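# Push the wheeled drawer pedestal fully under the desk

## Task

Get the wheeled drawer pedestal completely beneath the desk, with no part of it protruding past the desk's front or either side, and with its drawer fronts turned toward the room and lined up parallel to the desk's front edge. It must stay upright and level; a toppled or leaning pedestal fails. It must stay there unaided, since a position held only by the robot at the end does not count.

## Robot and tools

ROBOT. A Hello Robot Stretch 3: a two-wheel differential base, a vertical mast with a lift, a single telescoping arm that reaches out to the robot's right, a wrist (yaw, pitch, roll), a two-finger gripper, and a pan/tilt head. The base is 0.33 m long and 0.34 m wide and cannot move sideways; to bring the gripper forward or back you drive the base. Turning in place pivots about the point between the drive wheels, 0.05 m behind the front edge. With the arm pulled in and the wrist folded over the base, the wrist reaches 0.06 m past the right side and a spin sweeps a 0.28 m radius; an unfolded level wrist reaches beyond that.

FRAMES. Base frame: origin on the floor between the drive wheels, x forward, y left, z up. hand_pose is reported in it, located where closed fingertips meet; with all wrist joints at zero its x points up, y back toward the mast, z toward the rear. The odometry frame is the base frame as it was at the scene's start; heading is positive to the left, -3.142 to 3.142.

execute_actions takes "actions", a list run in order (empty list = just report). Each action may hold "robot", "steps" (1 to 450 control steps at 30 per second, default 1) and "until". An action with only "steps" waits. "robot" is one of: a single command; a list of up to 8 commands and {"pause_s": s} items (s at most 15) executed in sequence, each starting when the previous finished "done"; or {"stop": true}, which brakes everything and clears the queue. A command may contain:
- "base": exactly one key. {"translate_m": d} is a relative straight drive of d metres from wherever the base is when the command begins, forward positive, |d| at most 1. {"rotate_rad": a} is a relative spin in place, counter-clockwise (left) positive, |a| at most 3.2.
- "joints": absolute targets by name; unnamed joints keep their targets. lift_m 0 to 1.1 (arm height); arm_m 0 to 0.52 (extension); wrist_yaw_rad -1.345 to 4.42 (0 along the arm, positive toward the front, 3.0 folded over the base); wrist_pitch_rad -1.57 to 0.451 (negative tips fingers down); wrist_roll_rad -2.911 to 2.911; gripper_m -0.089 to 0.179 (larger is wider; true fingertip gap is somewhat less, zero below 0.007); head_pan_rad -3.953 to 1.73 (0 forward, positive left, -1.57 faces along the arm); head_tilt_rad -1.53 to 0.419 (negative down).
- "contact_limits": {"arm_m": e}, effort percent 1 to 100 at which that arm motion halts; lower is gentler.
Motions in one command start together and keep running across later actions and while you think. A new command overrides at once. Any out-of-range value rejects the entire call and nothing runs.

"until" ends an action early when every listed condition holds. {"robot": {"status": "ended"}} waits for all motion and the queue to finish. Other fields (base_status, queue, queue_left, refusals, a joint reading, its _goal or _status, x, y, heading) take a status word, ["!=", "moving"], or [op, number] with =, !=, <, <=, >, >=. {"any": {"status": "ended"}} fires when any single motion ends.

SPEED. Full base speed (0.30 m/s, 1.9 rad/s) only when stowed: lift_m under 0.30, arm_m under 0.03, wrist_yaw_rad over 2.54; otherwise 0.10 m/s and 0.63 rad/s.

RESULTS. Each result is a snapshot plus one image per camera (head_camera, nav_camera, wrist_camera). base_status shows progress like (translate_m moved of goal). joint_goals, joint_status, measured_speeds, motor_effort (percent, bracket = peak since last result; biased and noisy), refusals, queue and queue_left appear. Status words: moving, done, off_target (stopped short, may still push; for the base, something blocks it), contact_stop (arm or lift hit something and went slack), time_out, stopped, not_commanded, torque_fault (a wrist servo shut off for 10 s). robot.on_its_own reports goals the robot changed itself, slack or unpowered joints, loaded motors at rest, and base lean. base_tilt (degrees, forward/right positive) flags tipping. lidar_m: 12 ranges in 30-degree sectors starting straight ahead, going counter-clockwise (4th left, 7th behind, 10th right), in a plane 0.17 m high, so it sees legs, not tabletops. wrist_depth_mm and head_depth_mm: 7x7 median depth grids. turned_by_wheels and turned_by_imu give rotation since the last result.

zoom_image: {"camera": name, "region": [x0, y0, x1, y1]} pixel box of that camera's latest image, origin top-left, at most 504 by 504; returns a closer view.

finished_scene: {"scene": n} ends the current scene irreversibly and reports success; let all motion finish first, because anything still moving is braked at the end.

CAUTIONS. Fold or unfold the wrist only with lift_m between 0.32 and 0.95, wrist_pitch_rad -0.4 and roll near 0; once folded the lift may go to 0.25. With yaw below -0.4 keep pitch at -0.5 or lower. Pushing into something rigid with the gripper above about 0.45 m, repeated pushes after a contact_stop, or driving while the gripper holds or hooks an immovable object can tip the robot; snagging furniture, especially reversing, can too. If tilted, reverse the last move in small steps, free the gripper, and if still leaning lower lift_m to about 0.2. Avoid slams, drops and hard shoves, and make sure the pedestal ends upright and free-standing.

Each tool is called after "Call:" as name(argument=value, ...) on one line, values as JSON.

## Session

Call:
execute_actions(actions=[])

Scene clock: 0.00 s.
robot.base_odometry: x=+0.000 y=+0.000 heading=+0.000 (m, m, rad; robot's odometry frame)
robot.turned_by_wheels: +0.000 (rad since the last result)
robot.turned_by_imu: +0.000 (rad since the last result)
robot.base_tilt: forward=+0.7 right=+0.9 (deg)
robot.lidar_m: 1.83 1.84 1.19 1.09 1.10 1.36 1.64 1.83 2.43 1.07 1.05 1.99
robot.head_depth_mm: 1699 1935 1929 1927 1916 1892 1899 / 1703 1874 1888 1879 1878 1851 1856 / 1723 1863 1836 1840 1840 1826 1820 / 1735 1823 1806 1789 1779 1784 1770 / 1748 1774 1775 1761 1749 1744 1749 / 1735 1732 1746 1723 1732 1701 1697 / 1710 1709 1697 1686 1680 1677 1664
robot.base_status: not_commanded
robot.joint_positions: lift_m=+0.356 arm_m=+0.002 wrist_yaw_rad=+3.086 wrist_pitch_rad=-0.364 wrist_roll_rad=-0.013 gripper_m=+0.037 head_pan_rad=+0.001 head_tilt_rad=+0.016
robot.joint_goals: lift_m=+0.356 arm_m=+0.002 wrist_yaw_rad=+3.086 wrist_pitch_rad=-0.364 wrist_roll_rad=-0.013 gripper_m=+0.037 head_pan_rad=+0.001 head_tilt_rad=+0.016
robot.joint_status: lift_m=not_commanded arm_m=not_commanded wrist_yaw_rad=not_commanded wrist_pitch_rad=not_commanded wrist_roll_rad=not_commanded gripper_m=not_commanded head_pan_rad=not_commanded head_tilt_rad=not_commanded
robot.measured_speeds: translate_m=+0.000 rotate_rad=+0.000 lift_m=+0.000 arm_m=+0.000 wrist_yaw_rad=+0.000 wrist_pitch_rad=+0.000 wrist_roll_rad=+0.000 head_pan_rad=+0.000 head_tilt_rad=+0.000
robot: refusals=0 queue=idle queue_left=0
robot.motor_effort: left_wheel=-1 right_wheel=+0 lift_m=+26 arm_m=+0 wrist_yaw_rad=-1 wrist_pitch_rad=+6 wrist_roll_rad=+0 gripper_m=+0 head_pan_rad=-1 head_tilt_rad=+2 (%)
robot.hand_pose: x=-0.0084 y=+0.0837 z=+0.3809 quat_wxyz=(+0.147, +0.694, +0.110, +0.696) (m; robot's base frame)
robot.wrist_depth_mm: 907 980 - - - - - / - - - - - - - / - - - - - - - / 867 871 - 878 877 915 911 / 703 712 - 722 744 721 734 / 580 605 - 607 607 616 599 / 519 522 - 549 528 536 543
pictures: head_camera (sideways: a quarter turn clockwise sets it upright), nav_camera (sideways: a quarter turn counterclockwise sets it upright), wrist_camera
Images, in order (width x height): head_camera 896x504, nav_camera 672x504, wrist_camera 644x364.

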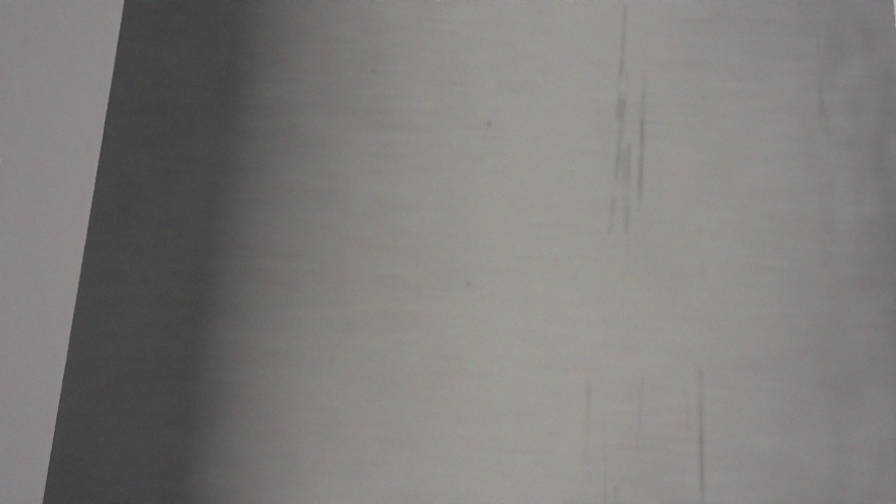

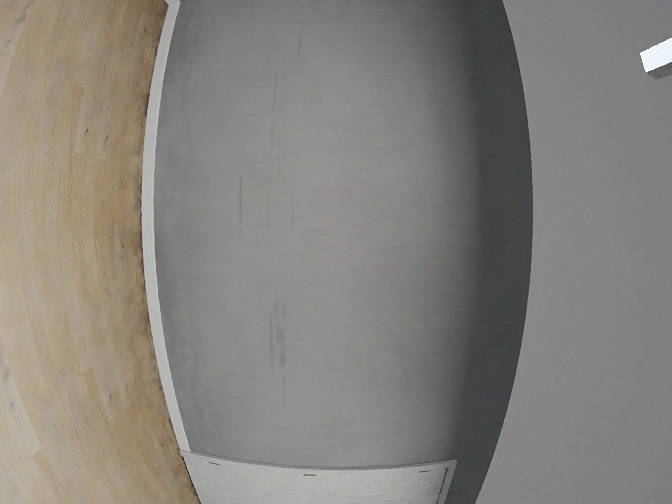

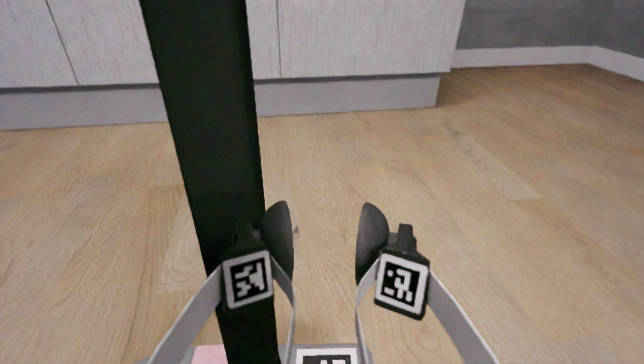

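Call:
execute_actions(actions=[{"robot":{"joints":{"head_pan_rad":-1.5,"head_tilt_rad":-0.6,"lift_m":0.25,"wrist_pitch_rad":-0.4}},"steps":90,"until":{"robot":{"status":"ended"}}}])

Call:
execute_actions(actions=[{"robot":{"joints":{"head_pan_rad":-3.2,"head_tilt_rad":-0.6}},"steps":90,"until":{"robot":{"status":"ended"}}}])

Scene clock: 12.50 s.
robot.base_odometry: x=+0.000 y=+0.000 heading=+0.000 (m, m, rad; robot's odometry frame)
robot.turned_by_wheels: +0.000 (rad since the last result)
robot.turned_by_imu: -0.001 (rad since the last result)
robot.base_tilt: forward=+0.7 right=+0.8 (deg)
robot.lidar_m: 1.82 1.84 1.19 1.09 1.10 1.36 1.64 1.83 2.43 1.07 1.05 1.99
robot.head_depth_mm: 2591 2786 3187 2469 1876 1505 1260 / 2590 2877 3138 2435 1832 1495 1250 / 2611 2863 3091 2429 1833 1473 1245 / 2590 2864 3051 1602 1590 1470 1232 / 2537 2780 2966 1449 1438 1457 1226 / 2520 2785 2976 1425 1376 1441 1220 / 2536 2778 2975 1669 1705 1432 1202
robot.base_status: not_commanded
robot.joint_positions: lift_m=+0.250 arm_m=+0.002 wrist_yaw_rad=+3.086 wrist_pitch_rad=-0.415 wrist_roll_rad=-0.013 gripper_m=+0.037 head_pan_rad=-1.493 head_tilt_rad=-0.592
robot.joint_goals: lift_m=+0.250 arm_m=+0.002 wrist_yaw_rad=+3.086 wrist_pitch_rad=-0.400 wrist_roll_rad=-0.013 gripper_m=+0.037 head_pan_rad=-1.500 head_tilt_rad=-0.600
robot.joint_status: lift_m=done arm_m=not_commanded wrist_yaw_rad=not_commanded wrist_pitch_rad=done wrist_roll_rad=not_commanded gripper_m=not_commanded head_pan_rad=done head_tilt_rad=done
robot.measured_speeds: translate_m=+0.000 rotate_rad=+0.000 lift_m=+0.000 arm_m=+0.000 wrist_yaw_rad=+0.000 wrist_pitch_rad=+0.000 wrist_roll_rad=+0.000 head_pan_rad=+0.000 head_tilt_rad=+0.000
robot: refusals=0 queue=done queue_left=0
robot.motor_effort: left_wheel=+0(0) right_wheel=+0(0) lift_m=+17(26) arm_m=+0(0) wrist_yaw_rad=+0(0) wrist_pitch_rad=+6(4) wrist_roll_rad=+0(0) gripper_m=+0(0) head_pan_rad=-4(54) head_tilt_rad=-3(26) (%)
robot.hand_pose: x=-0.0087 y=+0.0776 z=+0.2637 quat_wxyz=(+0.165, +0.691, +0.128, +0.692) (m; robot's base frame)
robot.wrist_depth_mm: 984 - - - - - - / - - - - - - - / 805 804 - 797 806 830 824 / 619 625 - 622 629 646 647 / 515 528 - 549 536 550 539 / 460 - - - - 460 453 / - - - - 401 401 404
pictures: head_camera (sideways: a quarter turn clockwise sets it upright), nav_camera (sideways: a quarter turn counterclockwise sets it upright), wrist_camera
Images, in order (width x height): head_camera 896x504, nav_camera 672x504, wrist_camera 644x364.

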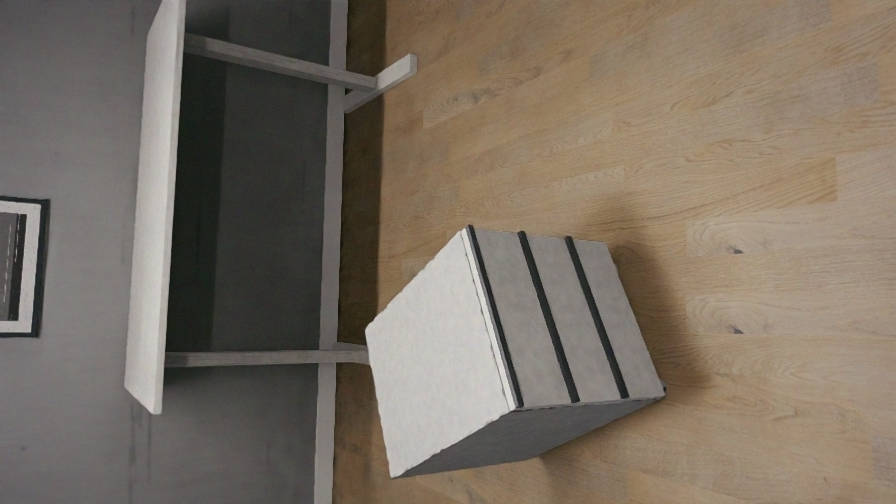

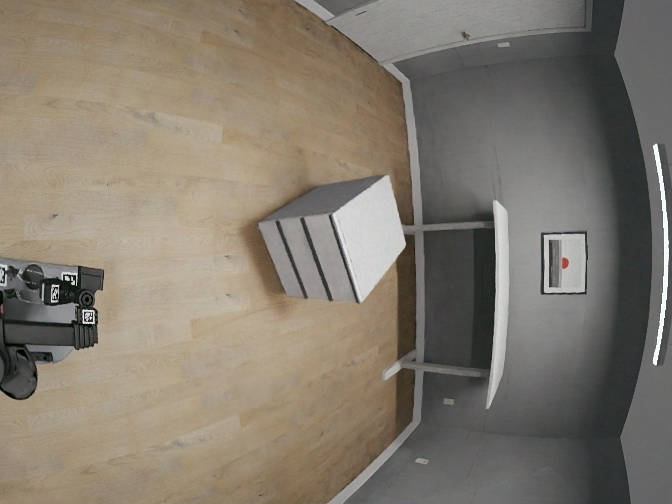

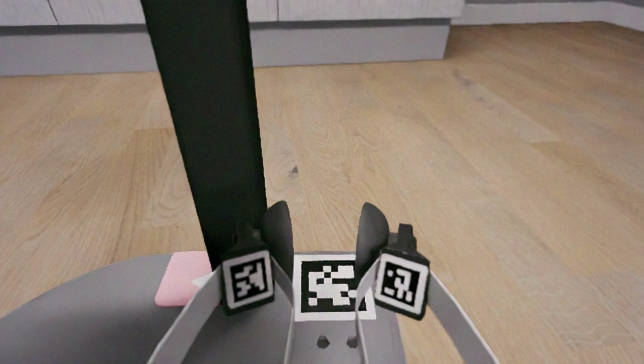

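Scene clock: 13.83 s.
robot.base_odometry: x=+0.000 y=+0.000 heading=+0.000 (m, m, rad; robot's odometry frame)
robot.turned_by_wheels: +0.000 (rad since the last result)
robot.turned_by_imu: +0.000 (rad since the last result)
robot.base_tilt: forward=+0.8 right=+0.9 (deg)
robot.lidar_m: 1.82 1.84 1.19 1.09 1.10 1.36 1.64 1.83 2.43 1.07 1.05 2.00
robot.head_depth_mm: 1747 1957 2196 2361 1859 1519 1252 / 1712 1899 2129 2331 1853 1478 1244 / 1685 1848 2071 2288 1816 1471 1237 / 1649 1831 2019 2212 1810 1466 1228 / 1622 1782 1976 2167 1785 1442 1226 / 1591 1736 1907 2076 1769 1442 1207 / 1569 1677 1835 2014 1742 1436 1201
robot.base_status: not_commanded
robot.joint_positions: lift_m=+0.250 arm_m=+0.002 wrist_yaw_rad=+3.086 wrist_pitch_rad=-0.415 wrist_roll_rad=-0.013 gripper_m=+0.037 head_pan_rad=-3.193 head_tilt_rad=-0.592
robot.joint_goals: lift_m=+0.250 arm_m=+0.002 wrist_yaw_rad=+3.086 wrist_pitch_rad=-0.400 wrist_roll_rad=-0.013 gripper_m=+0.037 head_pan_rad=-3.200 head_tilt_rad=-0.600
robot.joint_status: lift_m=done arm_m=not_commanded wrist_yaw_rad=not_commanded wrist_pitch_rad=done wrist_roll_rad=not_commanded gripper_m=not_commanded head_pan_rad=done head_tilt_rad=done
robot.measured_speeds: translate_m=+0.000 rotate_rad=+0.000 lift_m=+0.000 arm_m=+0.000 wrist_yaw_rad=+0.000 wrist_pitch_rad=+0.000 wrist_roll_rad=+0.000 head_pan_rad=+0.000 head_tilt_rad=+0.000
robot: refusals=0 queue=done queue_left=0
robot.motor_effort: left_wheel=+0(0) right_wheel=+0(0) lift_m=+17(18) arm_m=+0(0) wrist_yaw_rad=+0(1) wrist_pitch_rad=+6(6) wrist_roll_rad=+0(0) gripper_m=+0(1) head_pan_rad=-4(54) head_tilt_rad=-3(3) (%)
robot.hand_pose: x=-0.0087 y=+0.0776 z=+0.2637 quat_wxyz=(+0.165, +0.691, +0.128, +0.692) (m; robot's base frame)
robot.wrist_depth_mm: 977 - - - - - - / - - - - - - - / 806 790 - 805 811 810 816 / 637 638 - 663 640 639 652 / 522 530 - 540 546 531 545 / 465 - - - - 460 461 / - - - - 407 400 408
pictures: head_camera (sideways: a quarter turn clockwise sets it upright), nav_camera (sideways: a quarter turn counterclockwise sets it upright), wrist_camera
Images, in order (width x height): head_camera 896x504, nav_camera 672x504, wrist_camera 644x364.

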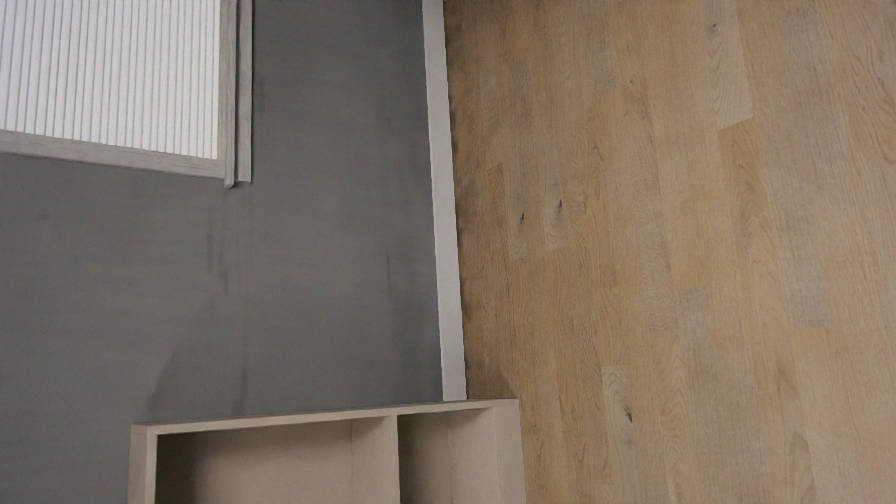

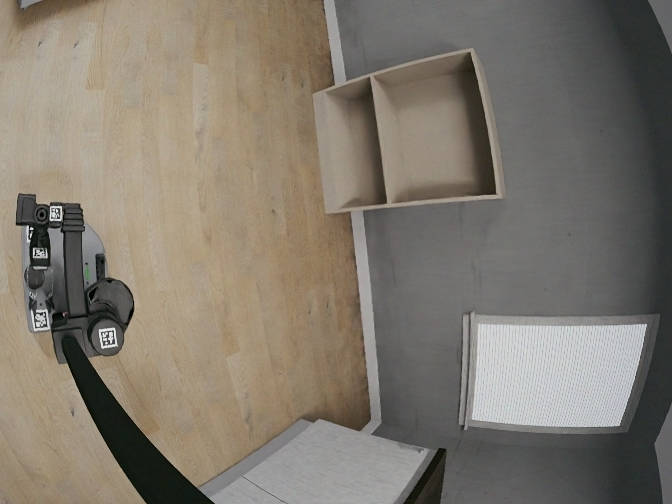

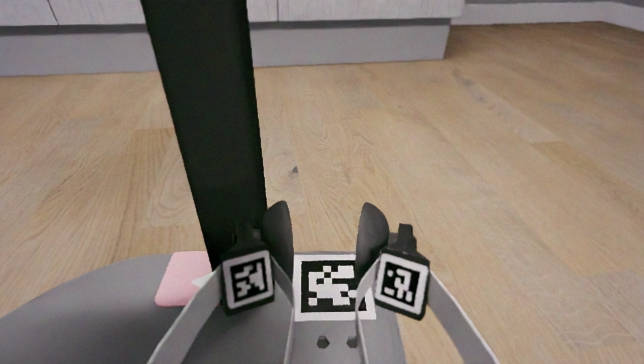

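Call:
execute_actions(actions=[{"robot":[{"base":{"rotate_rad":-0.444},"joints":{"head_pan_rad":0,"head_tilt_rad":-1.0}},{"base":{"translate_m":1.0}},{"base":{"translate_m":0.163}},{"base":{"rotate_rad":-1.127}},{"base":{"translate_m":0.86}},{"base":{"rotate_rad":-1.43}}],"steps":450,"until":{"robot":{"status":"ended"}}},{"steps":300,"until":{"robot":{"status":"ended"}}}])

Scene clock: 78.50 s.
robot.base_odometry: x=+1.050 y=-1.359 heading=-3.001 (m, m, rad; robot's odometry frame)
robot.turned_by_wheels: -3.001 (rad since the last result)
robot.turned_by_imu: -3.020 (rad since the last result)
robot.base_tilt: forward=+0.8 right=+0.8 (deg)
robot.lidar_m: 0.44 2.20 1.32 1.58 1.31 0.96 0.96 1.01 1.40 2.59 2.69 0.54
robot.head_depth_mm: 2408 2200 1823 1051 1390 1236 1113 / 2431 2170 1124 1003 1329 1221 1108 / 2467 2138 1104 969 1266 1217 1108 / 2444 2109 1096 942 1097 1210 1103 / 2458 2081 1087 953 1156 1195 1096 / 2449 2069 1726 1457 1330 1192 1080 / 2445 2041 1718 1499 1313 1187 1071
robot.base_status: done (rotate_rad -1.4299 of -1.4300)
robot.joint_positions: lift_m=+0.250 arm_m=+0.002 wrist_yaw_rad=+3.086 wrist_pitch_rad=-0.415 wrist_roll_rad=-0.013 gripper_m=+0.037 head_pan_rad=-0.007 head_tilt_rad=-0.989
robot.joint_goals: lift_m=+0.250 arm_m=+0.002 wrist_yaw_rad=+3.086 wrist_pitch_rad=-0.400 wrist_roll_rad=-0.013 gripper_m=+0.037 head_pan_rad=+0.000 head_tilt_rad=-1.000
robot.joint_status: lift_m=done arm_m=not_commanded wrist_yaw_rad=not_commanded wrist_pitch_rad=done wrist_roll_rad=not_commanded gripper_m=not_commanded head_pan_rad=done head_tilt_rad=done
robot.measured_speeds: translate_m=+0.000 rotate_rad=+0.000 lift_m=+0.000 arm_m=+0.000 wrist_yaw_rad=+0.000 wrist_pitch_rad=+0.000 wrist_roll_rad=+0.000 head_pan_rad=+0.000 head_tilt_rad=+0.000
robot: refusals=0 queue=done queue_left=0
robot.motor_effort: left_wheel=+3(15) right_wheel=-1(6) lift_m=+18(18) arm_m=-1(0) wrist_yaw_rad=+0(1) wrist_pitch_rad=+6(6) wrist_roll_rad=+0(0) gripper_m=+0(1) head_pan_rad=+3(52) head_tilt_rad=-3(22) (%)
robot.hand_pose: x=-0.0087 y=+0.0776 z=+0.2636 quat_wxyz=(+0.165, +0.691, +0.128, +0.692) (m; robot's base frame)
robot.wrist_depth_mm: - - - - - - - / - - - - - - - / 774 782 - 790 805 816 822 / 619 644 - 629 641 663 650 / 524 521 - 538 541 529 528 / 458 - - - - 460 465 / - - - - 399 401 404
pictures: head_camera (sideways: a quarter turn clockwise sets it upright), nav_camera (sideways: a quarter turn counterclockwise sets it upright), wrist_camera
Images, in order (width x height): head_camera 896x504, nav_camera 672x504, wrist_camera 644x364.

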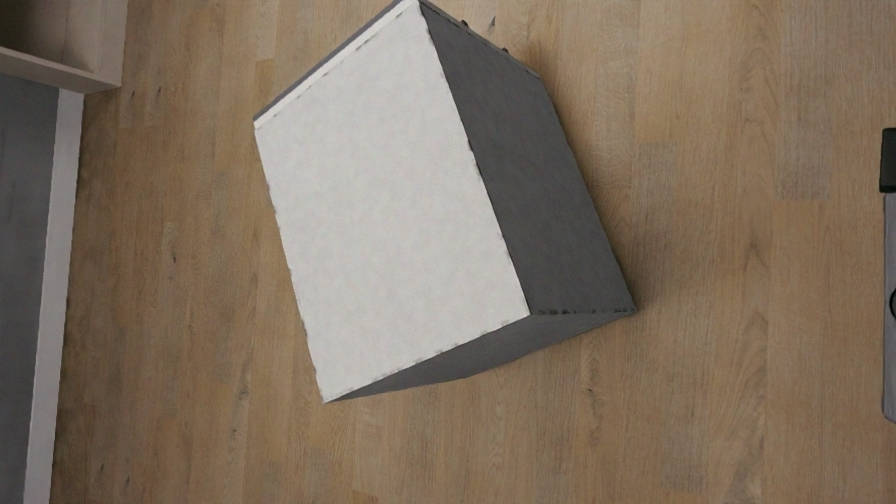

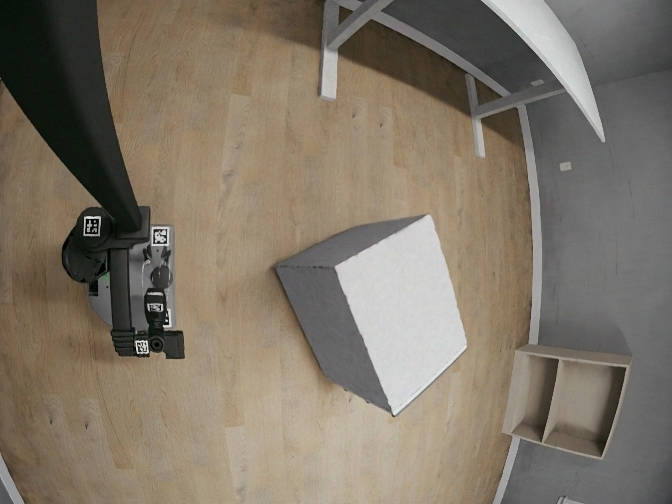

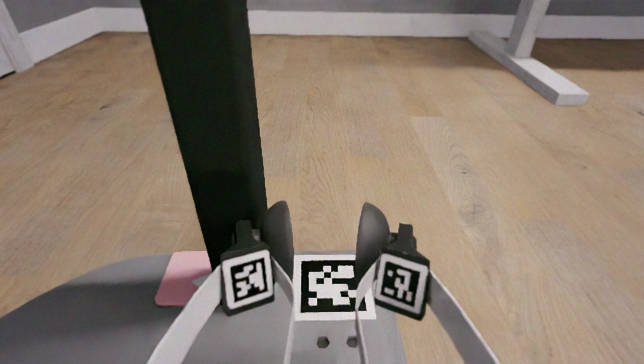

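Call:
execute_actions(actions=[{"robot":[{"base":{"translate_m":0.35},"joints":{"arm_m":0.06,"head_tilt_rad":-1.15}},{"base":{"translate_m":0.04}},{"base":{"translate_m":0.2}}],"steps":450,"until":{"robot":{"status":"ended"}}}])

Scene clock: 110.57 s.
robot.base_odometry: x=+0.466 y=-1.442 heading=-3.001 (m, m, rad; robot's odometry frame)
robot.turned_by_wheels: +0.000 (rad since the last result)
robot.turned_by_imu: +0.001 (rad since the last result)
robot.base_tilt: forward=+0.7 right=+0.8 (deg)
robot.lidar_m: - 2.16 1.62 1.13 1.64 1.58 1.53 1.62 2.27 2.59 0.15 -
robot.head_depth_mm: 1971 1799 1599 879 802 801 1111 / 2031 1773 1580 874 794 754 1104 / 2006 1760 1573 866 790 742 1083 / 1977 1732 1559 861 783 730 - / 1928 1720 1541 851 788 735 - / 1931 1701 1525 1385 1266 1165 - / 1909 1694 1508 1367 1262 1154 1079
robot.base_status: done (translate_m +0.2000 of +0.2000)
robot.joint_positions: lift_m=+0.250 arm_m=+0.060 wrist_yaw_rad=+3.086 wrist_pitch_rad=-0.416 wrist_roll_rad=-0.013 gripper_m=+0.037 head_pan_rad=-0.007 head_tilt_rad=-1.138
robot.joint_goals: lift_m=+0.250 arm_m=+0.060 wrist_yaw_rad=+3.086 wrist_pitch_rad=-0.400 wrist_roll_rad=-0.013 gripper_m=+0.037 head_pan_rad=+0.000 head_tilt_rad=-1.150
robot.joint_status: lift_m=done arm_m=done wrist_yaw_rad=not_commanded wrist_pitch_rad=done wrist_roll_rad=not_commanded gripper_m=not_commanded head_pan_rad=done head_tilt_rad=done
robot.measured_speeds: translate_m=+0.000 rotate_rad=+0.000 lift_m=+0.000 arm_m=+0.000 wrist_yaw_rad=+0.000 wrist_pitch_rad=+0.000 wrist_roll_rad=+0.000 head_pan_rad=+0.000 head_tilt_rad=+0.000
robot: refusals=0 queue=done queue_left=0
robot.motor_effort: left_wheel=+10(32) right_wheel=+1(8) lift_m=+18(18) arm_m=+6(7) wrist_yaw_rad=+0(1) wrist_pitch_rad=+6(6) wrist_roll_rad=+0(0) gripper_m=+0(0) head_pan_rad=+4(4) head_tilt_rad=-4(16) (%)
robot.hand_pose: x=-0.0088 y=+0.0197 z=+0.2635 quat_wxyz=(+0.165, +0.691, +0.128, +0.692) (m; robot's base frame)
robot.wrist_depth_mm: - - - - - 119 88 / - - - - - 122 90 / 778 778 787 809 794 124 91 / 614 628 616 632 627 127 92 / 522 - - - 189 130 94 / - - - - - 133 95 / - - - - 208 129 97
pictures: head_camera (sideways: a quarter turn clockwise sets it upright), nav_camera (sideways: a quarter turn counterclockwise sets it upright), wrist_camera
Images, in order (width x height): head_camera 896x504, nav_camera 672x504, wrist_camera 644x364.

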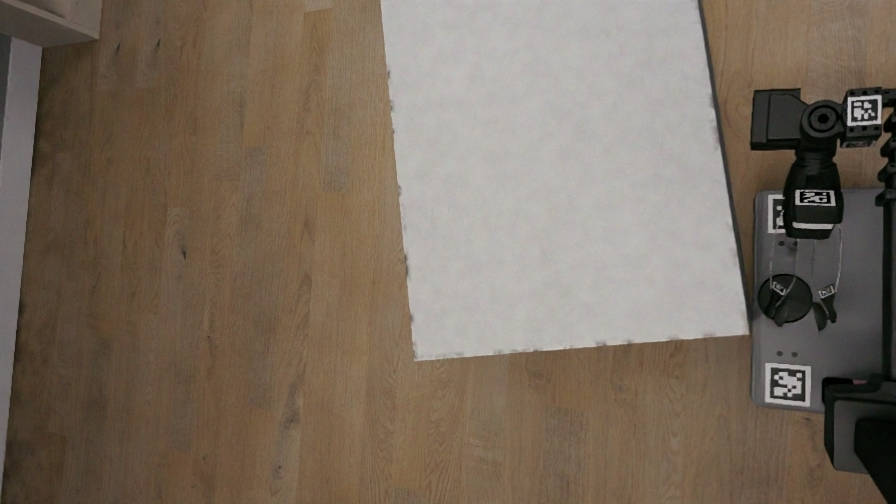

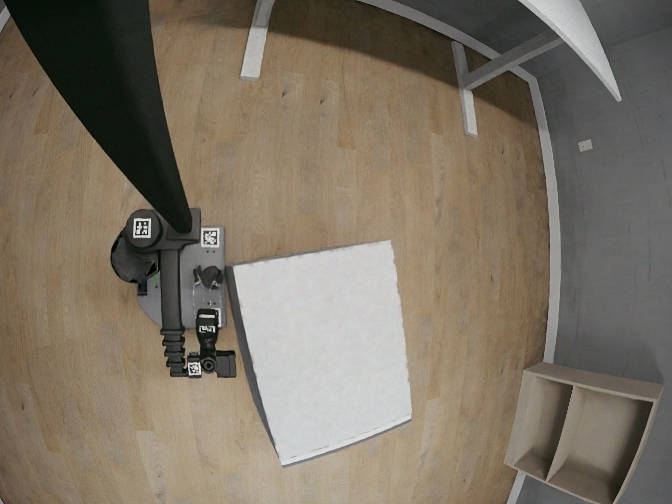

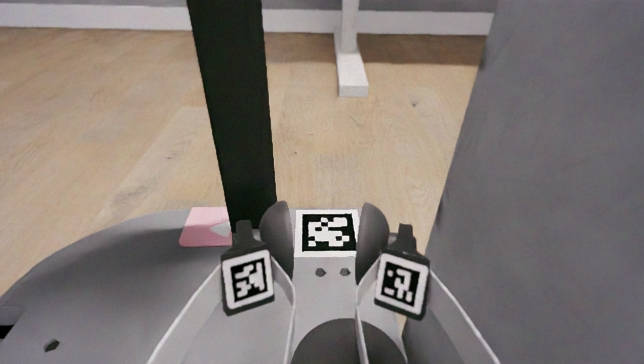

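Call:
execute_actions(actions=[{"robot":[{"joints":{"lift_m":0.6}},{"base":{"translate_m":0.15}}],"steps":450,"until":{"robot":{"status":"ended"}}}])

Scene clock: 123.37 s.
robot.base_odometry: x=+0.318 y=-1.463 heading=-3.001 (m, m, rad; robot's odometry frame)
robot.turned_by_wheels: -0.001 (rad since the last result)
robot.turned_by_imu: -0.009 (rad since the last result)
robot.base_tilt: forward=+0.7 right=+0.8 (deg)
robot.lidar_m: - - 1.62 1.13 1.63 1.73 1.68 1.77 2.46 0.19 0.15 -
robot.head_depth_mm: 1898 1800 1595 877 803 737 - / 1942 1775 1590 876 793 737 1132 / 1939 1760 1560 865 789 734 - / 1936 1743 1544 861 784 729 - / 1911 1718 1532 1374 800 734 - / 1913 1714 1520 1385 1261 1167 - / 1915 1688 1517 1368 1252 1152 1078
robot.base_status: done (translate_m +0.1499 of +0.1500)
robot.joint_positions: lift_m=+0.600 arm_m=+0.060 wrist_yaw_rad=+3.086 wrist_pitch_rad=-0.418 wrist_roll_rad=-0.013 gripper_m=+0.037 head_pan_rad=-0.006 head_tilt_rad=-1.138
robot.joint_goals: lift_m=+0.600 arm_m=+0.060 wrist_yaw_rad=+3.086 wrist_pitch_rad=-0.400 wrist_roll_rad=-0.013 gripper_m=+0.037 head_pan_rad=+0.000 head_tilt_rad=-1.150
robot.joint_status: lift_m=done arm_m=done wrist_yaw_rad=not_commanded wrist_pitch_rad=done wrist_roll_rad=not_commanded gripper_m=not_commanded head_pan_rad=done head_tilt_rad=done
robot.measured_speeds: translate_m=+0.000 rotate_rad=+0.000 lift_m=+0.000 arm_m=+0.000 wrist_yaw_rad=+0.000 wrist_pitch_rad=+0.000 wrist_roll_rad=+0.000 head_pan_rad=+0.000 head_tilt_rad=+0.000
robot: refusals=0 queue=done queue_left=0
robot.motor_effort: left_wheel=+1(22) right_wheel=+17(35) lift_m=+29(36) arm_m=+5(5) wrist_yaw_rad=-1(1) wrist_pitch_rad=+7(8) wrist_roll_rad=+0(0) gripper_m=+0(0) head_pan_rad=+4(3) head_tilt_rad=-5(5) (%)
robot.hand_pose: x=-0.0088 y=+0.0195 z=+0.6126 quat_wxyz=(+0.165, +0.691, +0.129, +0.692) (m; robot's base frame)
robot.wrist_depth_mm: - - - - - - - / - - - - - - - / - - - - - - - / - - - - - - - / 963 - - - - - - / 830 828 - 872 873 859 887 / 772 752 747 755 515 247 249
pictures: head_camera (sideways: a quarter turn clockwise sets it upright), nav_camera (sideways: a quarter turn counterclockwise sets it upright), wrist_camera
Images, in order (width x height): head_camera 896x504, nav_camera 672x504, wrist_camera 644x364.

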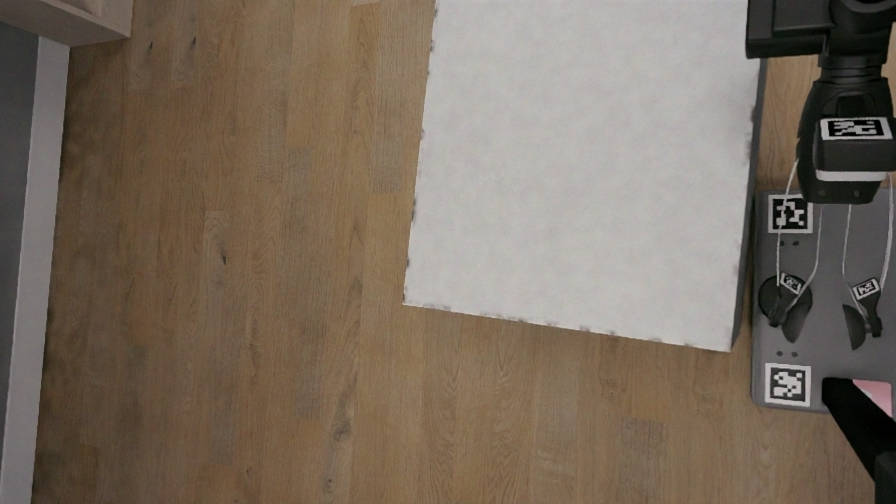

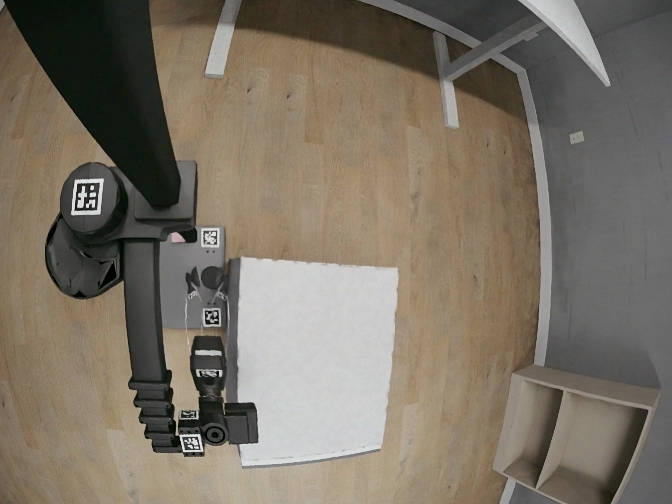

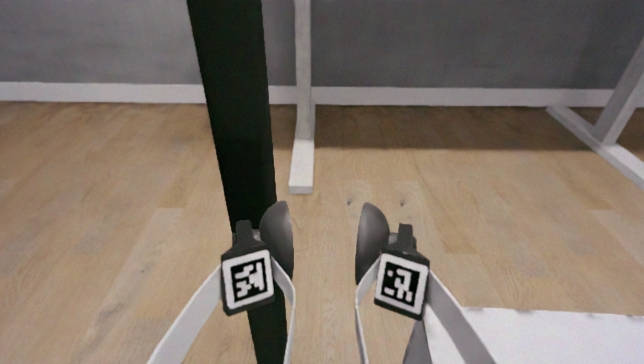

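Call:
execute_actions(actions=[{"robot":[{"base":{"translate_m":-0.2}},{"base":{"translate_m":-0.25},"joints":{"lift_m":0.25,"arm_m":0.02}},{"base":{"rotate_rad":-1.506}},{"base":{"translate_m":0.797}},{"base":{"rotate_rad":1.428}},{"base":{"translate_m":0.631}},{"base":{"rotate_rad":1.552}}],"steps":450,"until":{"robot":{"status":"ended"}}},{"steps":300,"until":{"robot":{"status":"ended"}}}])

Scene clock: 170.77 s.
robot.base_odometry: x=-0.029 y=-0.660 heading=-1.527 (m, m, rad; robot's odometry frame)
robot.turned_by_wheels: +1.475 (rad since the last result)
robot.turned_by_imu: +1.487 (rad since the last result)
robot.base_tilt: forward=+0.7 right=+0.8 (deg)
robot.lidar_m: 0.33 0.34 2.08 1.96 1.98 1.88 1.76 1.79 1.63 1.52 1.84 0.35
robot.head_depth_mm: 2003 1794 1591 1443 1307 1197 1107 / 2031 1765 1583 1433 1302 1200 1104 / 1996 1759 991 878 1255 1192 - / 1989 1739 949 860 1095 1185 - / 1959 1716 941 853 1085 1176 - / 1907 1042 937 846 1085 1167 - / 1922 1686 1496 879 1246 1160 1080
robot.base_status: done (rotate_rad +1.5519 of +1.5520)
robot.joint_positions: lift_m=+0.250 arm_m=+0.020 wrist_yaw_rad=+3.086 wrist_pitch_rad=-0.418 wrist_roll_rad=-0.013 gripper_m=+0.037 head_pan_rad=-0.006 head_tilt_rad=-1.138
robot.joint_goals: lift_m=+0.250 arm_m=+0.020 wrist_yaw_rad=+3.086 wrist_pitch_rad=-0.400 wrist_roll_rad=-0.013 gripper_m=+0.037 head_pan_rad=+0.000 head_tilt_rad=-1.150
robot.joint_status: lift_m=done arm_m=done wrist_yaw_rad=not_commanded wrist_pitch_rad=done wrist_roll_rad=not_commanded gripper_m=not_commanded head_pan_rad=done head_tilt_rad=done
robot.measured_speeds: translate_m=+0.000 rotate_rad=+0.000 lift_m=+0.000 arm_m=+0.000 wrist_yaw_rad=+0.000 wrist_pitch_rad=+0.000 wrist_roll_rad=+0.000 head_pan_rad=+0.000 head_tilt_rad=+0.000
robot: refusals=0 queue=done queue_left=0
robot.motor_effort: left_wheel=-2(16) right_wheel=+1(16) lift_m=+18(30) arm_m=-5(7) wrist_yaw_rad=+0(0) wrist_pitch_rad=+7(7) wrist_roll_rad=+0(0) gripper_m=-1(1) head_pan_rad=+3(3) head_tilt_rad=-5(4) (%)
robot.hand_pose: x=-0.0088 y=+0.0588 z=+0.2631 quat_wxyz=(+0.165, +0.691, +0.129, +0.692) (m; robot's base frame)
robot.wrist_depth_mm: - - - - - - - / - - - - - - - / 779 767 - 786 805 810 818 / 615 620 627 631 647 654 640 / 515 534 - 551 552 533 410 / 474 - - - - 463 437 / - - - - 394 406 403
pictures: head_camera (sideways: a quarter turn clockwise sets it upright), nav_camera (sideways: a quarter turn counterclockwise sets it upright), wrist_camera
Images, in order (width x height): head_camera 896x504, nav_camera 672x504, wrist_camera 644x364.

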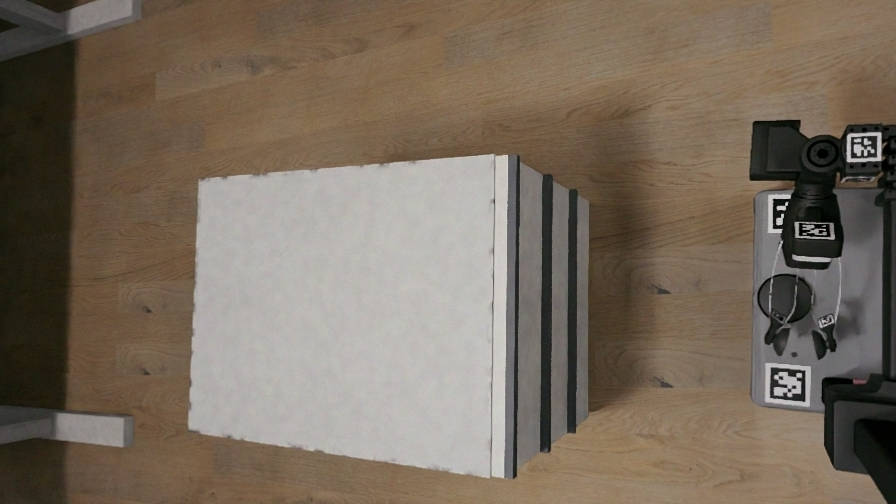

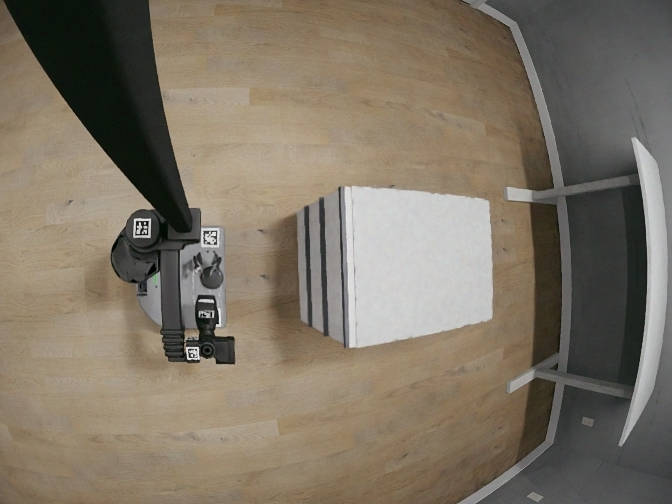

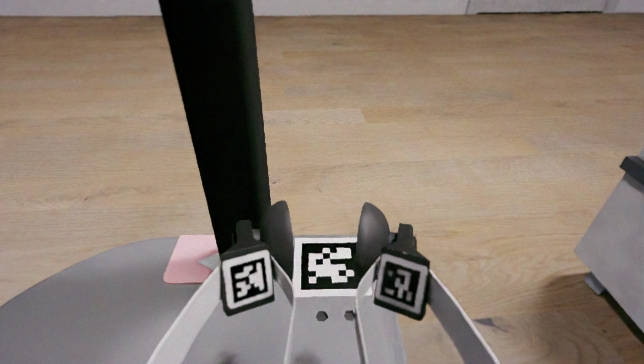

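Call:
execute_actions(actions=[{"robot":[{"base":{"translate_m":0.25},"joints":{"head_tilt_rad":-1.0}},{"base":{"translate_m":0.04},"joints":{"arm_m":0.08}},{"base":{"translate_m":0.6}}],"steps":450,"until":{"robot":{"status":"ended"}}}])

Scene clock: 192.03 s.
robot.base_odometry: x=+0.010 y=-1.549 heading=-1.527 (m, m, rad; robot's odometry frame)
robot.turned_by_wheels: -0.001 (rad since the last result)
robot.turned_by_imu: +0.003 (rad since the last result)
robot.base_tilt: forward=+0.7 right=+0.8 (deg)
robot.lidar_m: - - 0.15 0.20 2.06 2.67 2.64 2.69 1.61 0.20 0.15 -
robot.head_depth_mm: 738 1699 1795 1578 1371 1227 1114 / 725 1666 1800 1557 1355 1187 704 / 713 1669 1785 947 834 745 683 / 702 1653 1775 936 824 738 673 / 691 1635 1750 928 820 735 670 / 681 1622 1720 924 814 731 668 / 688 1598 1613 1454 1290 739 667
robot.base_status: done (translate_m +0.5999 of +0.6000)
robot.joint_positions: lift_m=+0.250 arm_m=+0.080 wrist_yaw_rad=+3.075 wrist_pitch_rad=-0.418 wrist_roll_rad=-0.013 gripper_m=+0.037 head_pan_rad=-0.006 head_tilt_rad=-0.998
robot.joint_goals: lift_m=+0.250 arm_m=+0.080 wrist_yaw_rad=+3.075 wrist_pitch_rad=-0.400 wrist_roll_rad=-0.013 gripper_m=+0.037 head_pan_rad=+0.000 head_tilt_rad=-1.000
robot.joint_status: lift_m=done arm_m=done wrist_yaw_rad=not_commanded wrist_pitch_rad=done wrist_roll_rad=not_commanded gripper_m=not_commanded head_pan_rad=done head_tilt_rad=done
robot.measured_speeds: translate_m=+0.000 rotate_rad=+0.000 lift_m=+0.000 arm_m=+0.000 wrist_yaw_rad=+0.000 wrist_pitch_rad=+0.000 wrist_roll_rad=+0.000 head_pan_rad=+0.000 head_tilt_rad=+0.000
robot: refusals=0 queue=done queue_left=0
robot.motor_effort: left_wheel=-1(71) right_wheel=+17(21) lift_m=+23(23) arm_m=-1(7) wrist_yaw_rad=+8(9) wrist_pitch_rad=+7(7) wrist_roll_rad=+0(0) gripper_m=+0(0) head_pan_rad=+3(3) head_tilt_rad=-1(10) (%)
robot.hand_pose: x=-0.0062 y=-0.0011 z=+0.2628 quat_wxyz=(+0.169, +0.691, +0.125, +0.691) (m; robot's base frame)
robot.wrist_depth_mm: - - - - 193 116 80 / - - - - 211 109 80 / 770 795 801 802 214 96 77 / 621 616 638 638 216 117 71 / 544 - - - 184 117 66 / - - - - - 118 81 / - - - - 194 111 81
pictures: head_camera (sideways: a quarter turn clockwise sets it upright), nav_camera (sideways: a quarter turn counterclockwise sets it upright), wrist_camera
Images, in order (width x height): head_camera 896x504, nav_camera 672x504, wrist_camera 644x364.

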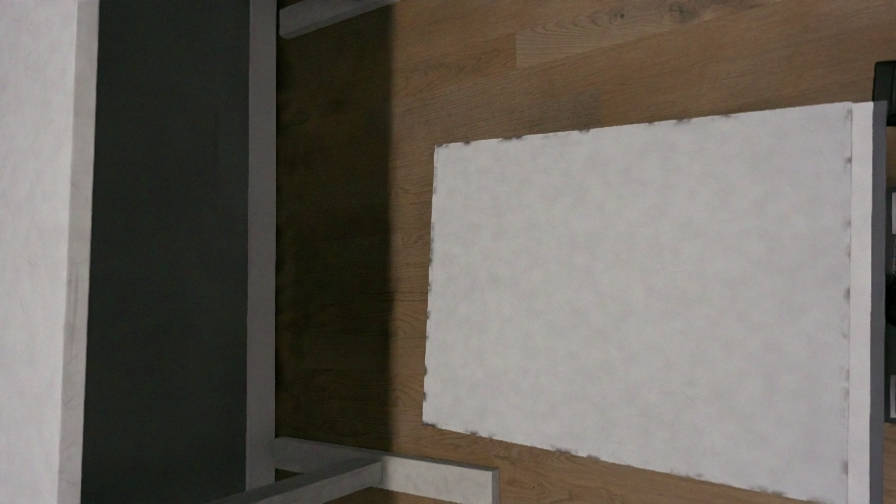

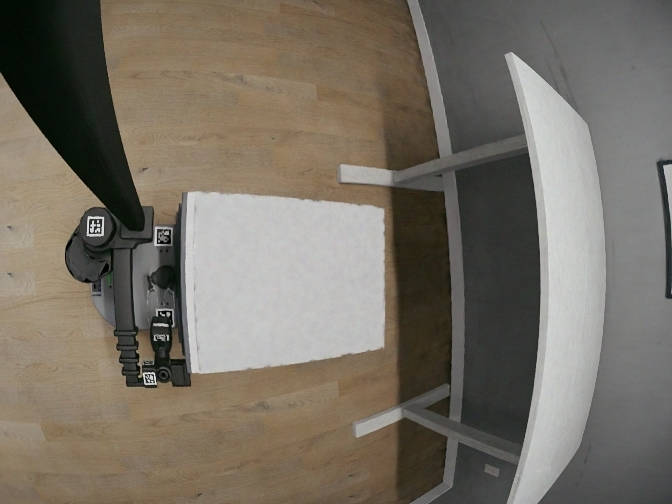

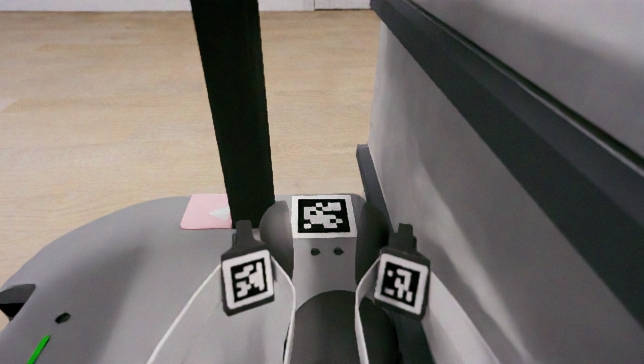

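Call:
execute_actions(actions=[{"robot":[{"base":{"translate_m":-0.015}},{"joints":{"arm_m":0.17,"wrist_yaw_rad":3.086,"head_tilt_rad":-1.25}},{"base":{"translate_m":0.33}}],"steps":450,"until":{"robot":{"status":"ended"}}}])

Scene clock: 211.10 s.
robot.base_odometry: x=+0.023 y=-1.863 heading=-1.527 (m, m, rad; robot's odometry frame)
robot.turned_by_wheels: +0.000 (rad since the last result)
robot.turned_by_imu: -0.001 (rad since the last result)
robot.base_tilt: forward=+0.7 right=+0.8 (deg)
robot.lidar_m: - - 0.15 0.20 2.09 2.70 2.96 2.30 1.75 0.20 0.15 -
robot.head_depth_mm: 457 1562 1483 1371 1272 1217 1107 / 452 1557 1457 1347 1246 1192 1105 / 448 1554 893 826 769 1149 1087 / 444 1542 885 819 764 733 - / 440 1522 880 814 760 727 - / 435 1514 872 807 753 728 - / 431 1469 1388 1284 773 1146 -
robot.base_status: done (translate_m +0.3299 of +0.3300)
robot.joint_positions: lift_m=+0.250 arm_m=+0.170 wrist_yaw_rad=+3.086 wrist_pitch_rad=-0.418 wrist_roll_rad=-0.013 gripper_m=+0.037 head_pan_rad=-0.005 head_tilt_rad=-1.239
robot.joint_goals: lift_m=+0.250 arm_m=+0.170 wrist_yaw_rad=+3.086 wrist_pitch_rad=-0.400 wrist_roll_rad=-0.013 gripper_m=+0.037 head_pan_rad=+0.000 head_tilt_rad=-1.250
robot.joint_status: lift_m=done arm_m=done wrist_yaw_rad=done wrist_pitch_rad=done wrist_roll_rad=not_commanded gripper_m=not_commanded head_pan_rad=done head_tilt_rad=done
robot.measured_speeds: translate_m=+0.000 rotate_rad=+0.000 lift_m=+0.000 arm_m=+0.000 wrist_yaw_rad=+0.000 wrist_pitch_rad=+0.000 wrist_roll_rad=+0.000 head_pan_rad=+0.000 head_tilt_rad=+0.000
robot: refusals=0 queue=done queue_left=0
robot.motor_effort: left_wheel=+6(60) right_wheel=+13(33) lift_m=+26(27) arm_m=+4(6) wrist_yaw_rad=-1(9) wrist_pitch_rad=+7(8) wrist_roll_rad=+0(0) gripper_m=+0(0) head_pan_rad=+4(4) head_tilt_rad=-4(20) (%)
robot.hand_pose: x=-0.0088 y=-0.0906 z=+0.2627 quat_wxyz=(+0.165, +0.691, +0.129, +0.692) (m; robot's base frame)
robot.wrist_depth_mm: - - - - 194 121 83 / - - - - 225 114 83 / 747 767 811 796 227 100 81 / 618 - - - 226 121 72 / 520 - - - 192 122 69 / - - - - - 122 83 / - - - - 194 114 83
pictures: head_camera (sideways: a quarter turn clockwise sets it upright), nav_camera (sideways: a quarter turn counterclockwise sets it upright), wrist_camera
Images, in order (width x height): head_camera 896x504, nav_camera 672x504, wrist_camera 644x364.

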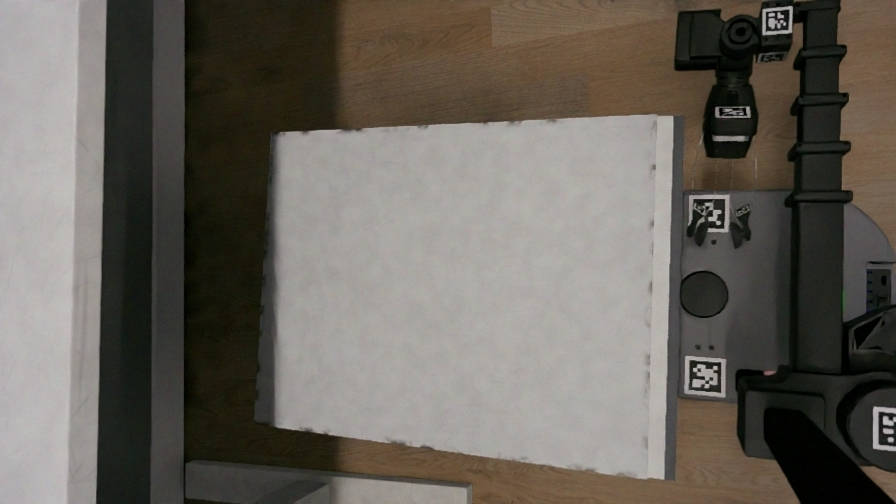

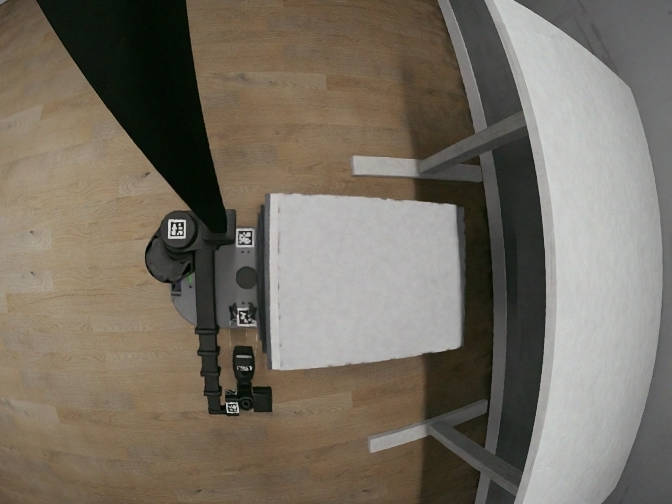

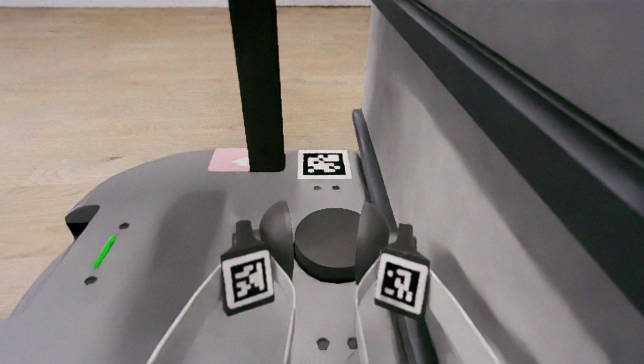

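Call:
execute_actions(actions=[{"robot":{"base":{"translate_m":0.42},"joints":{"head_tilt_rad":-1.45}},"steps":450,"until":{"robot":{"status":"ended"}}}])

Scene clock: 222.00 s.
robot.base_odometry: x=+0.042 y=-2.283 heading=-1.527 (m, m, rad; robot's odometry frame)
robot.turned_by_wheels: +0.001 (rad since the last result)
robot.turned_by_imu: +0.001 (rad since the last result)
robot.base_tilt: forward=+0.6 right=+0.9 (deg)
robot.lidar_m: - - 0.15 0.20 2.10 2.75 3.35 2.54 1.78 0.20 0.15 -
robot.head_depth_mm: 355 343 332 321 313 1213 1182 / 353 341 330 319 312 1205 1173 / 350 338 327 317 310 1199 1165 / 348 337 325 315 307 1179 1160 / 346 334 324 313 305 - 1151 / 343 332 321 311 303 - 1149 / 340 330 319 309 302 1161 1142
robot.base_status: done (translate_m +0.4199 of +0.4200)
robot.joint_positions: lift_m=+0.250 arm_m=+0.170 wrist_yaw_rad=+3.086 wrist_pitch_rad=-0.418 wrist_roll_rad=-0.013 gripper_m=+0.037 head_pan_rad=-0.005 head_tilt_rad=-1.433
robot.joint_goals: lift_m=+0.250 arm_m=+0.170 wrist_yaw_rad=+3.086 wrist_pitch_rad=-0.400 wrist_roll_rad=-0.013 gripper_m=+0.037 head_pan_rad=+0.000 head_tilt_rad=-1.450
robot.joint_status: lift_m=done arm_m=done wrist_yaw_rad=done wrist_pitch_rad=done wrist_roll_rad=not_commanded gripper_m=not_commanded head_pan_rad=done head_tilt_rad=done
robot.measured_speeds: translate_m=+0.000 rotate_rad=+0.000 lift_m=+0.000 arm_m=+0.000 wrist_yaw_rad=+0.000 wrist_pitch_rad=+0.000 wrist_roll_rad=+0.000 head_pan_rad=+0.000 head_tilt_rad=+0.000
robot: refusals=0 queue=done queue_left=0
robot.on_its_own: left_wheel is at rest, and its effort (+19) is outside its rest range (-18 to +18)
robot.motor_effort: left_wheel=+19(28) right_wheel=+6(25) lift_m=+26(26) arm_m=+5(4) wrist_yaw_rad=-1(1) wrist_pitch_rad=+7(7) wrist_roll_rad=+0(0) gripper_m=+1(0) head_pan_rad=+2(3) head_tilt_rad=-6(19) (%)
robot.hand_pose: x=-0.0088 y=-0.0906 z=+0.2627 quat_wxyz=(+0.165, +0.691, +0.129, +0.692) (m; robot's base frame)
robot.wrist_depth_mm: - - - - 193 121 83 / - - - - 227 114 83 / 760 763 806 770 226 100 81 / 617 - - - 226 121 72 / 522 - - - 192 121 69 / - - - - - 122 83 / - - - - 192 114 83
pictures: head_camera (sideways: a quarter turn clockwise sets it upright), nav_camera (sideways: a quarter turn counterclockwise sets it upright), wrist_camera
Images, in order (width x height): head_camera 896x504, nav_camera 672x504, wrist_camera 644x364.

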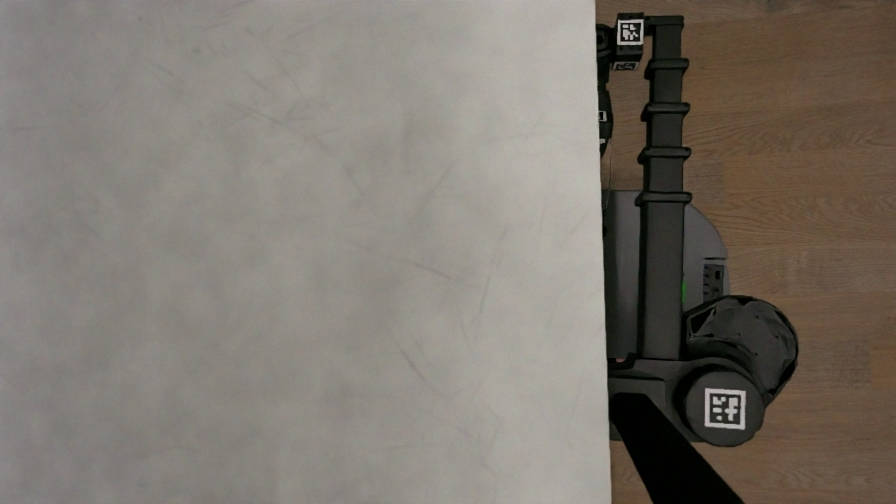

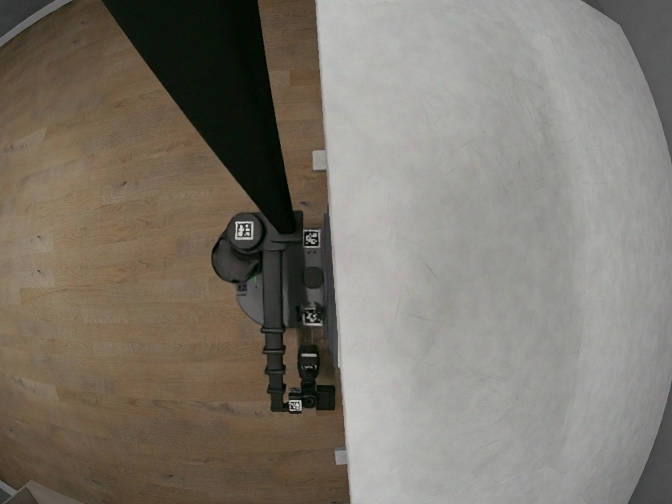

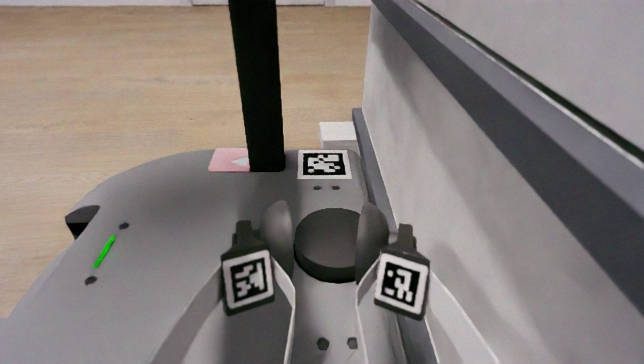

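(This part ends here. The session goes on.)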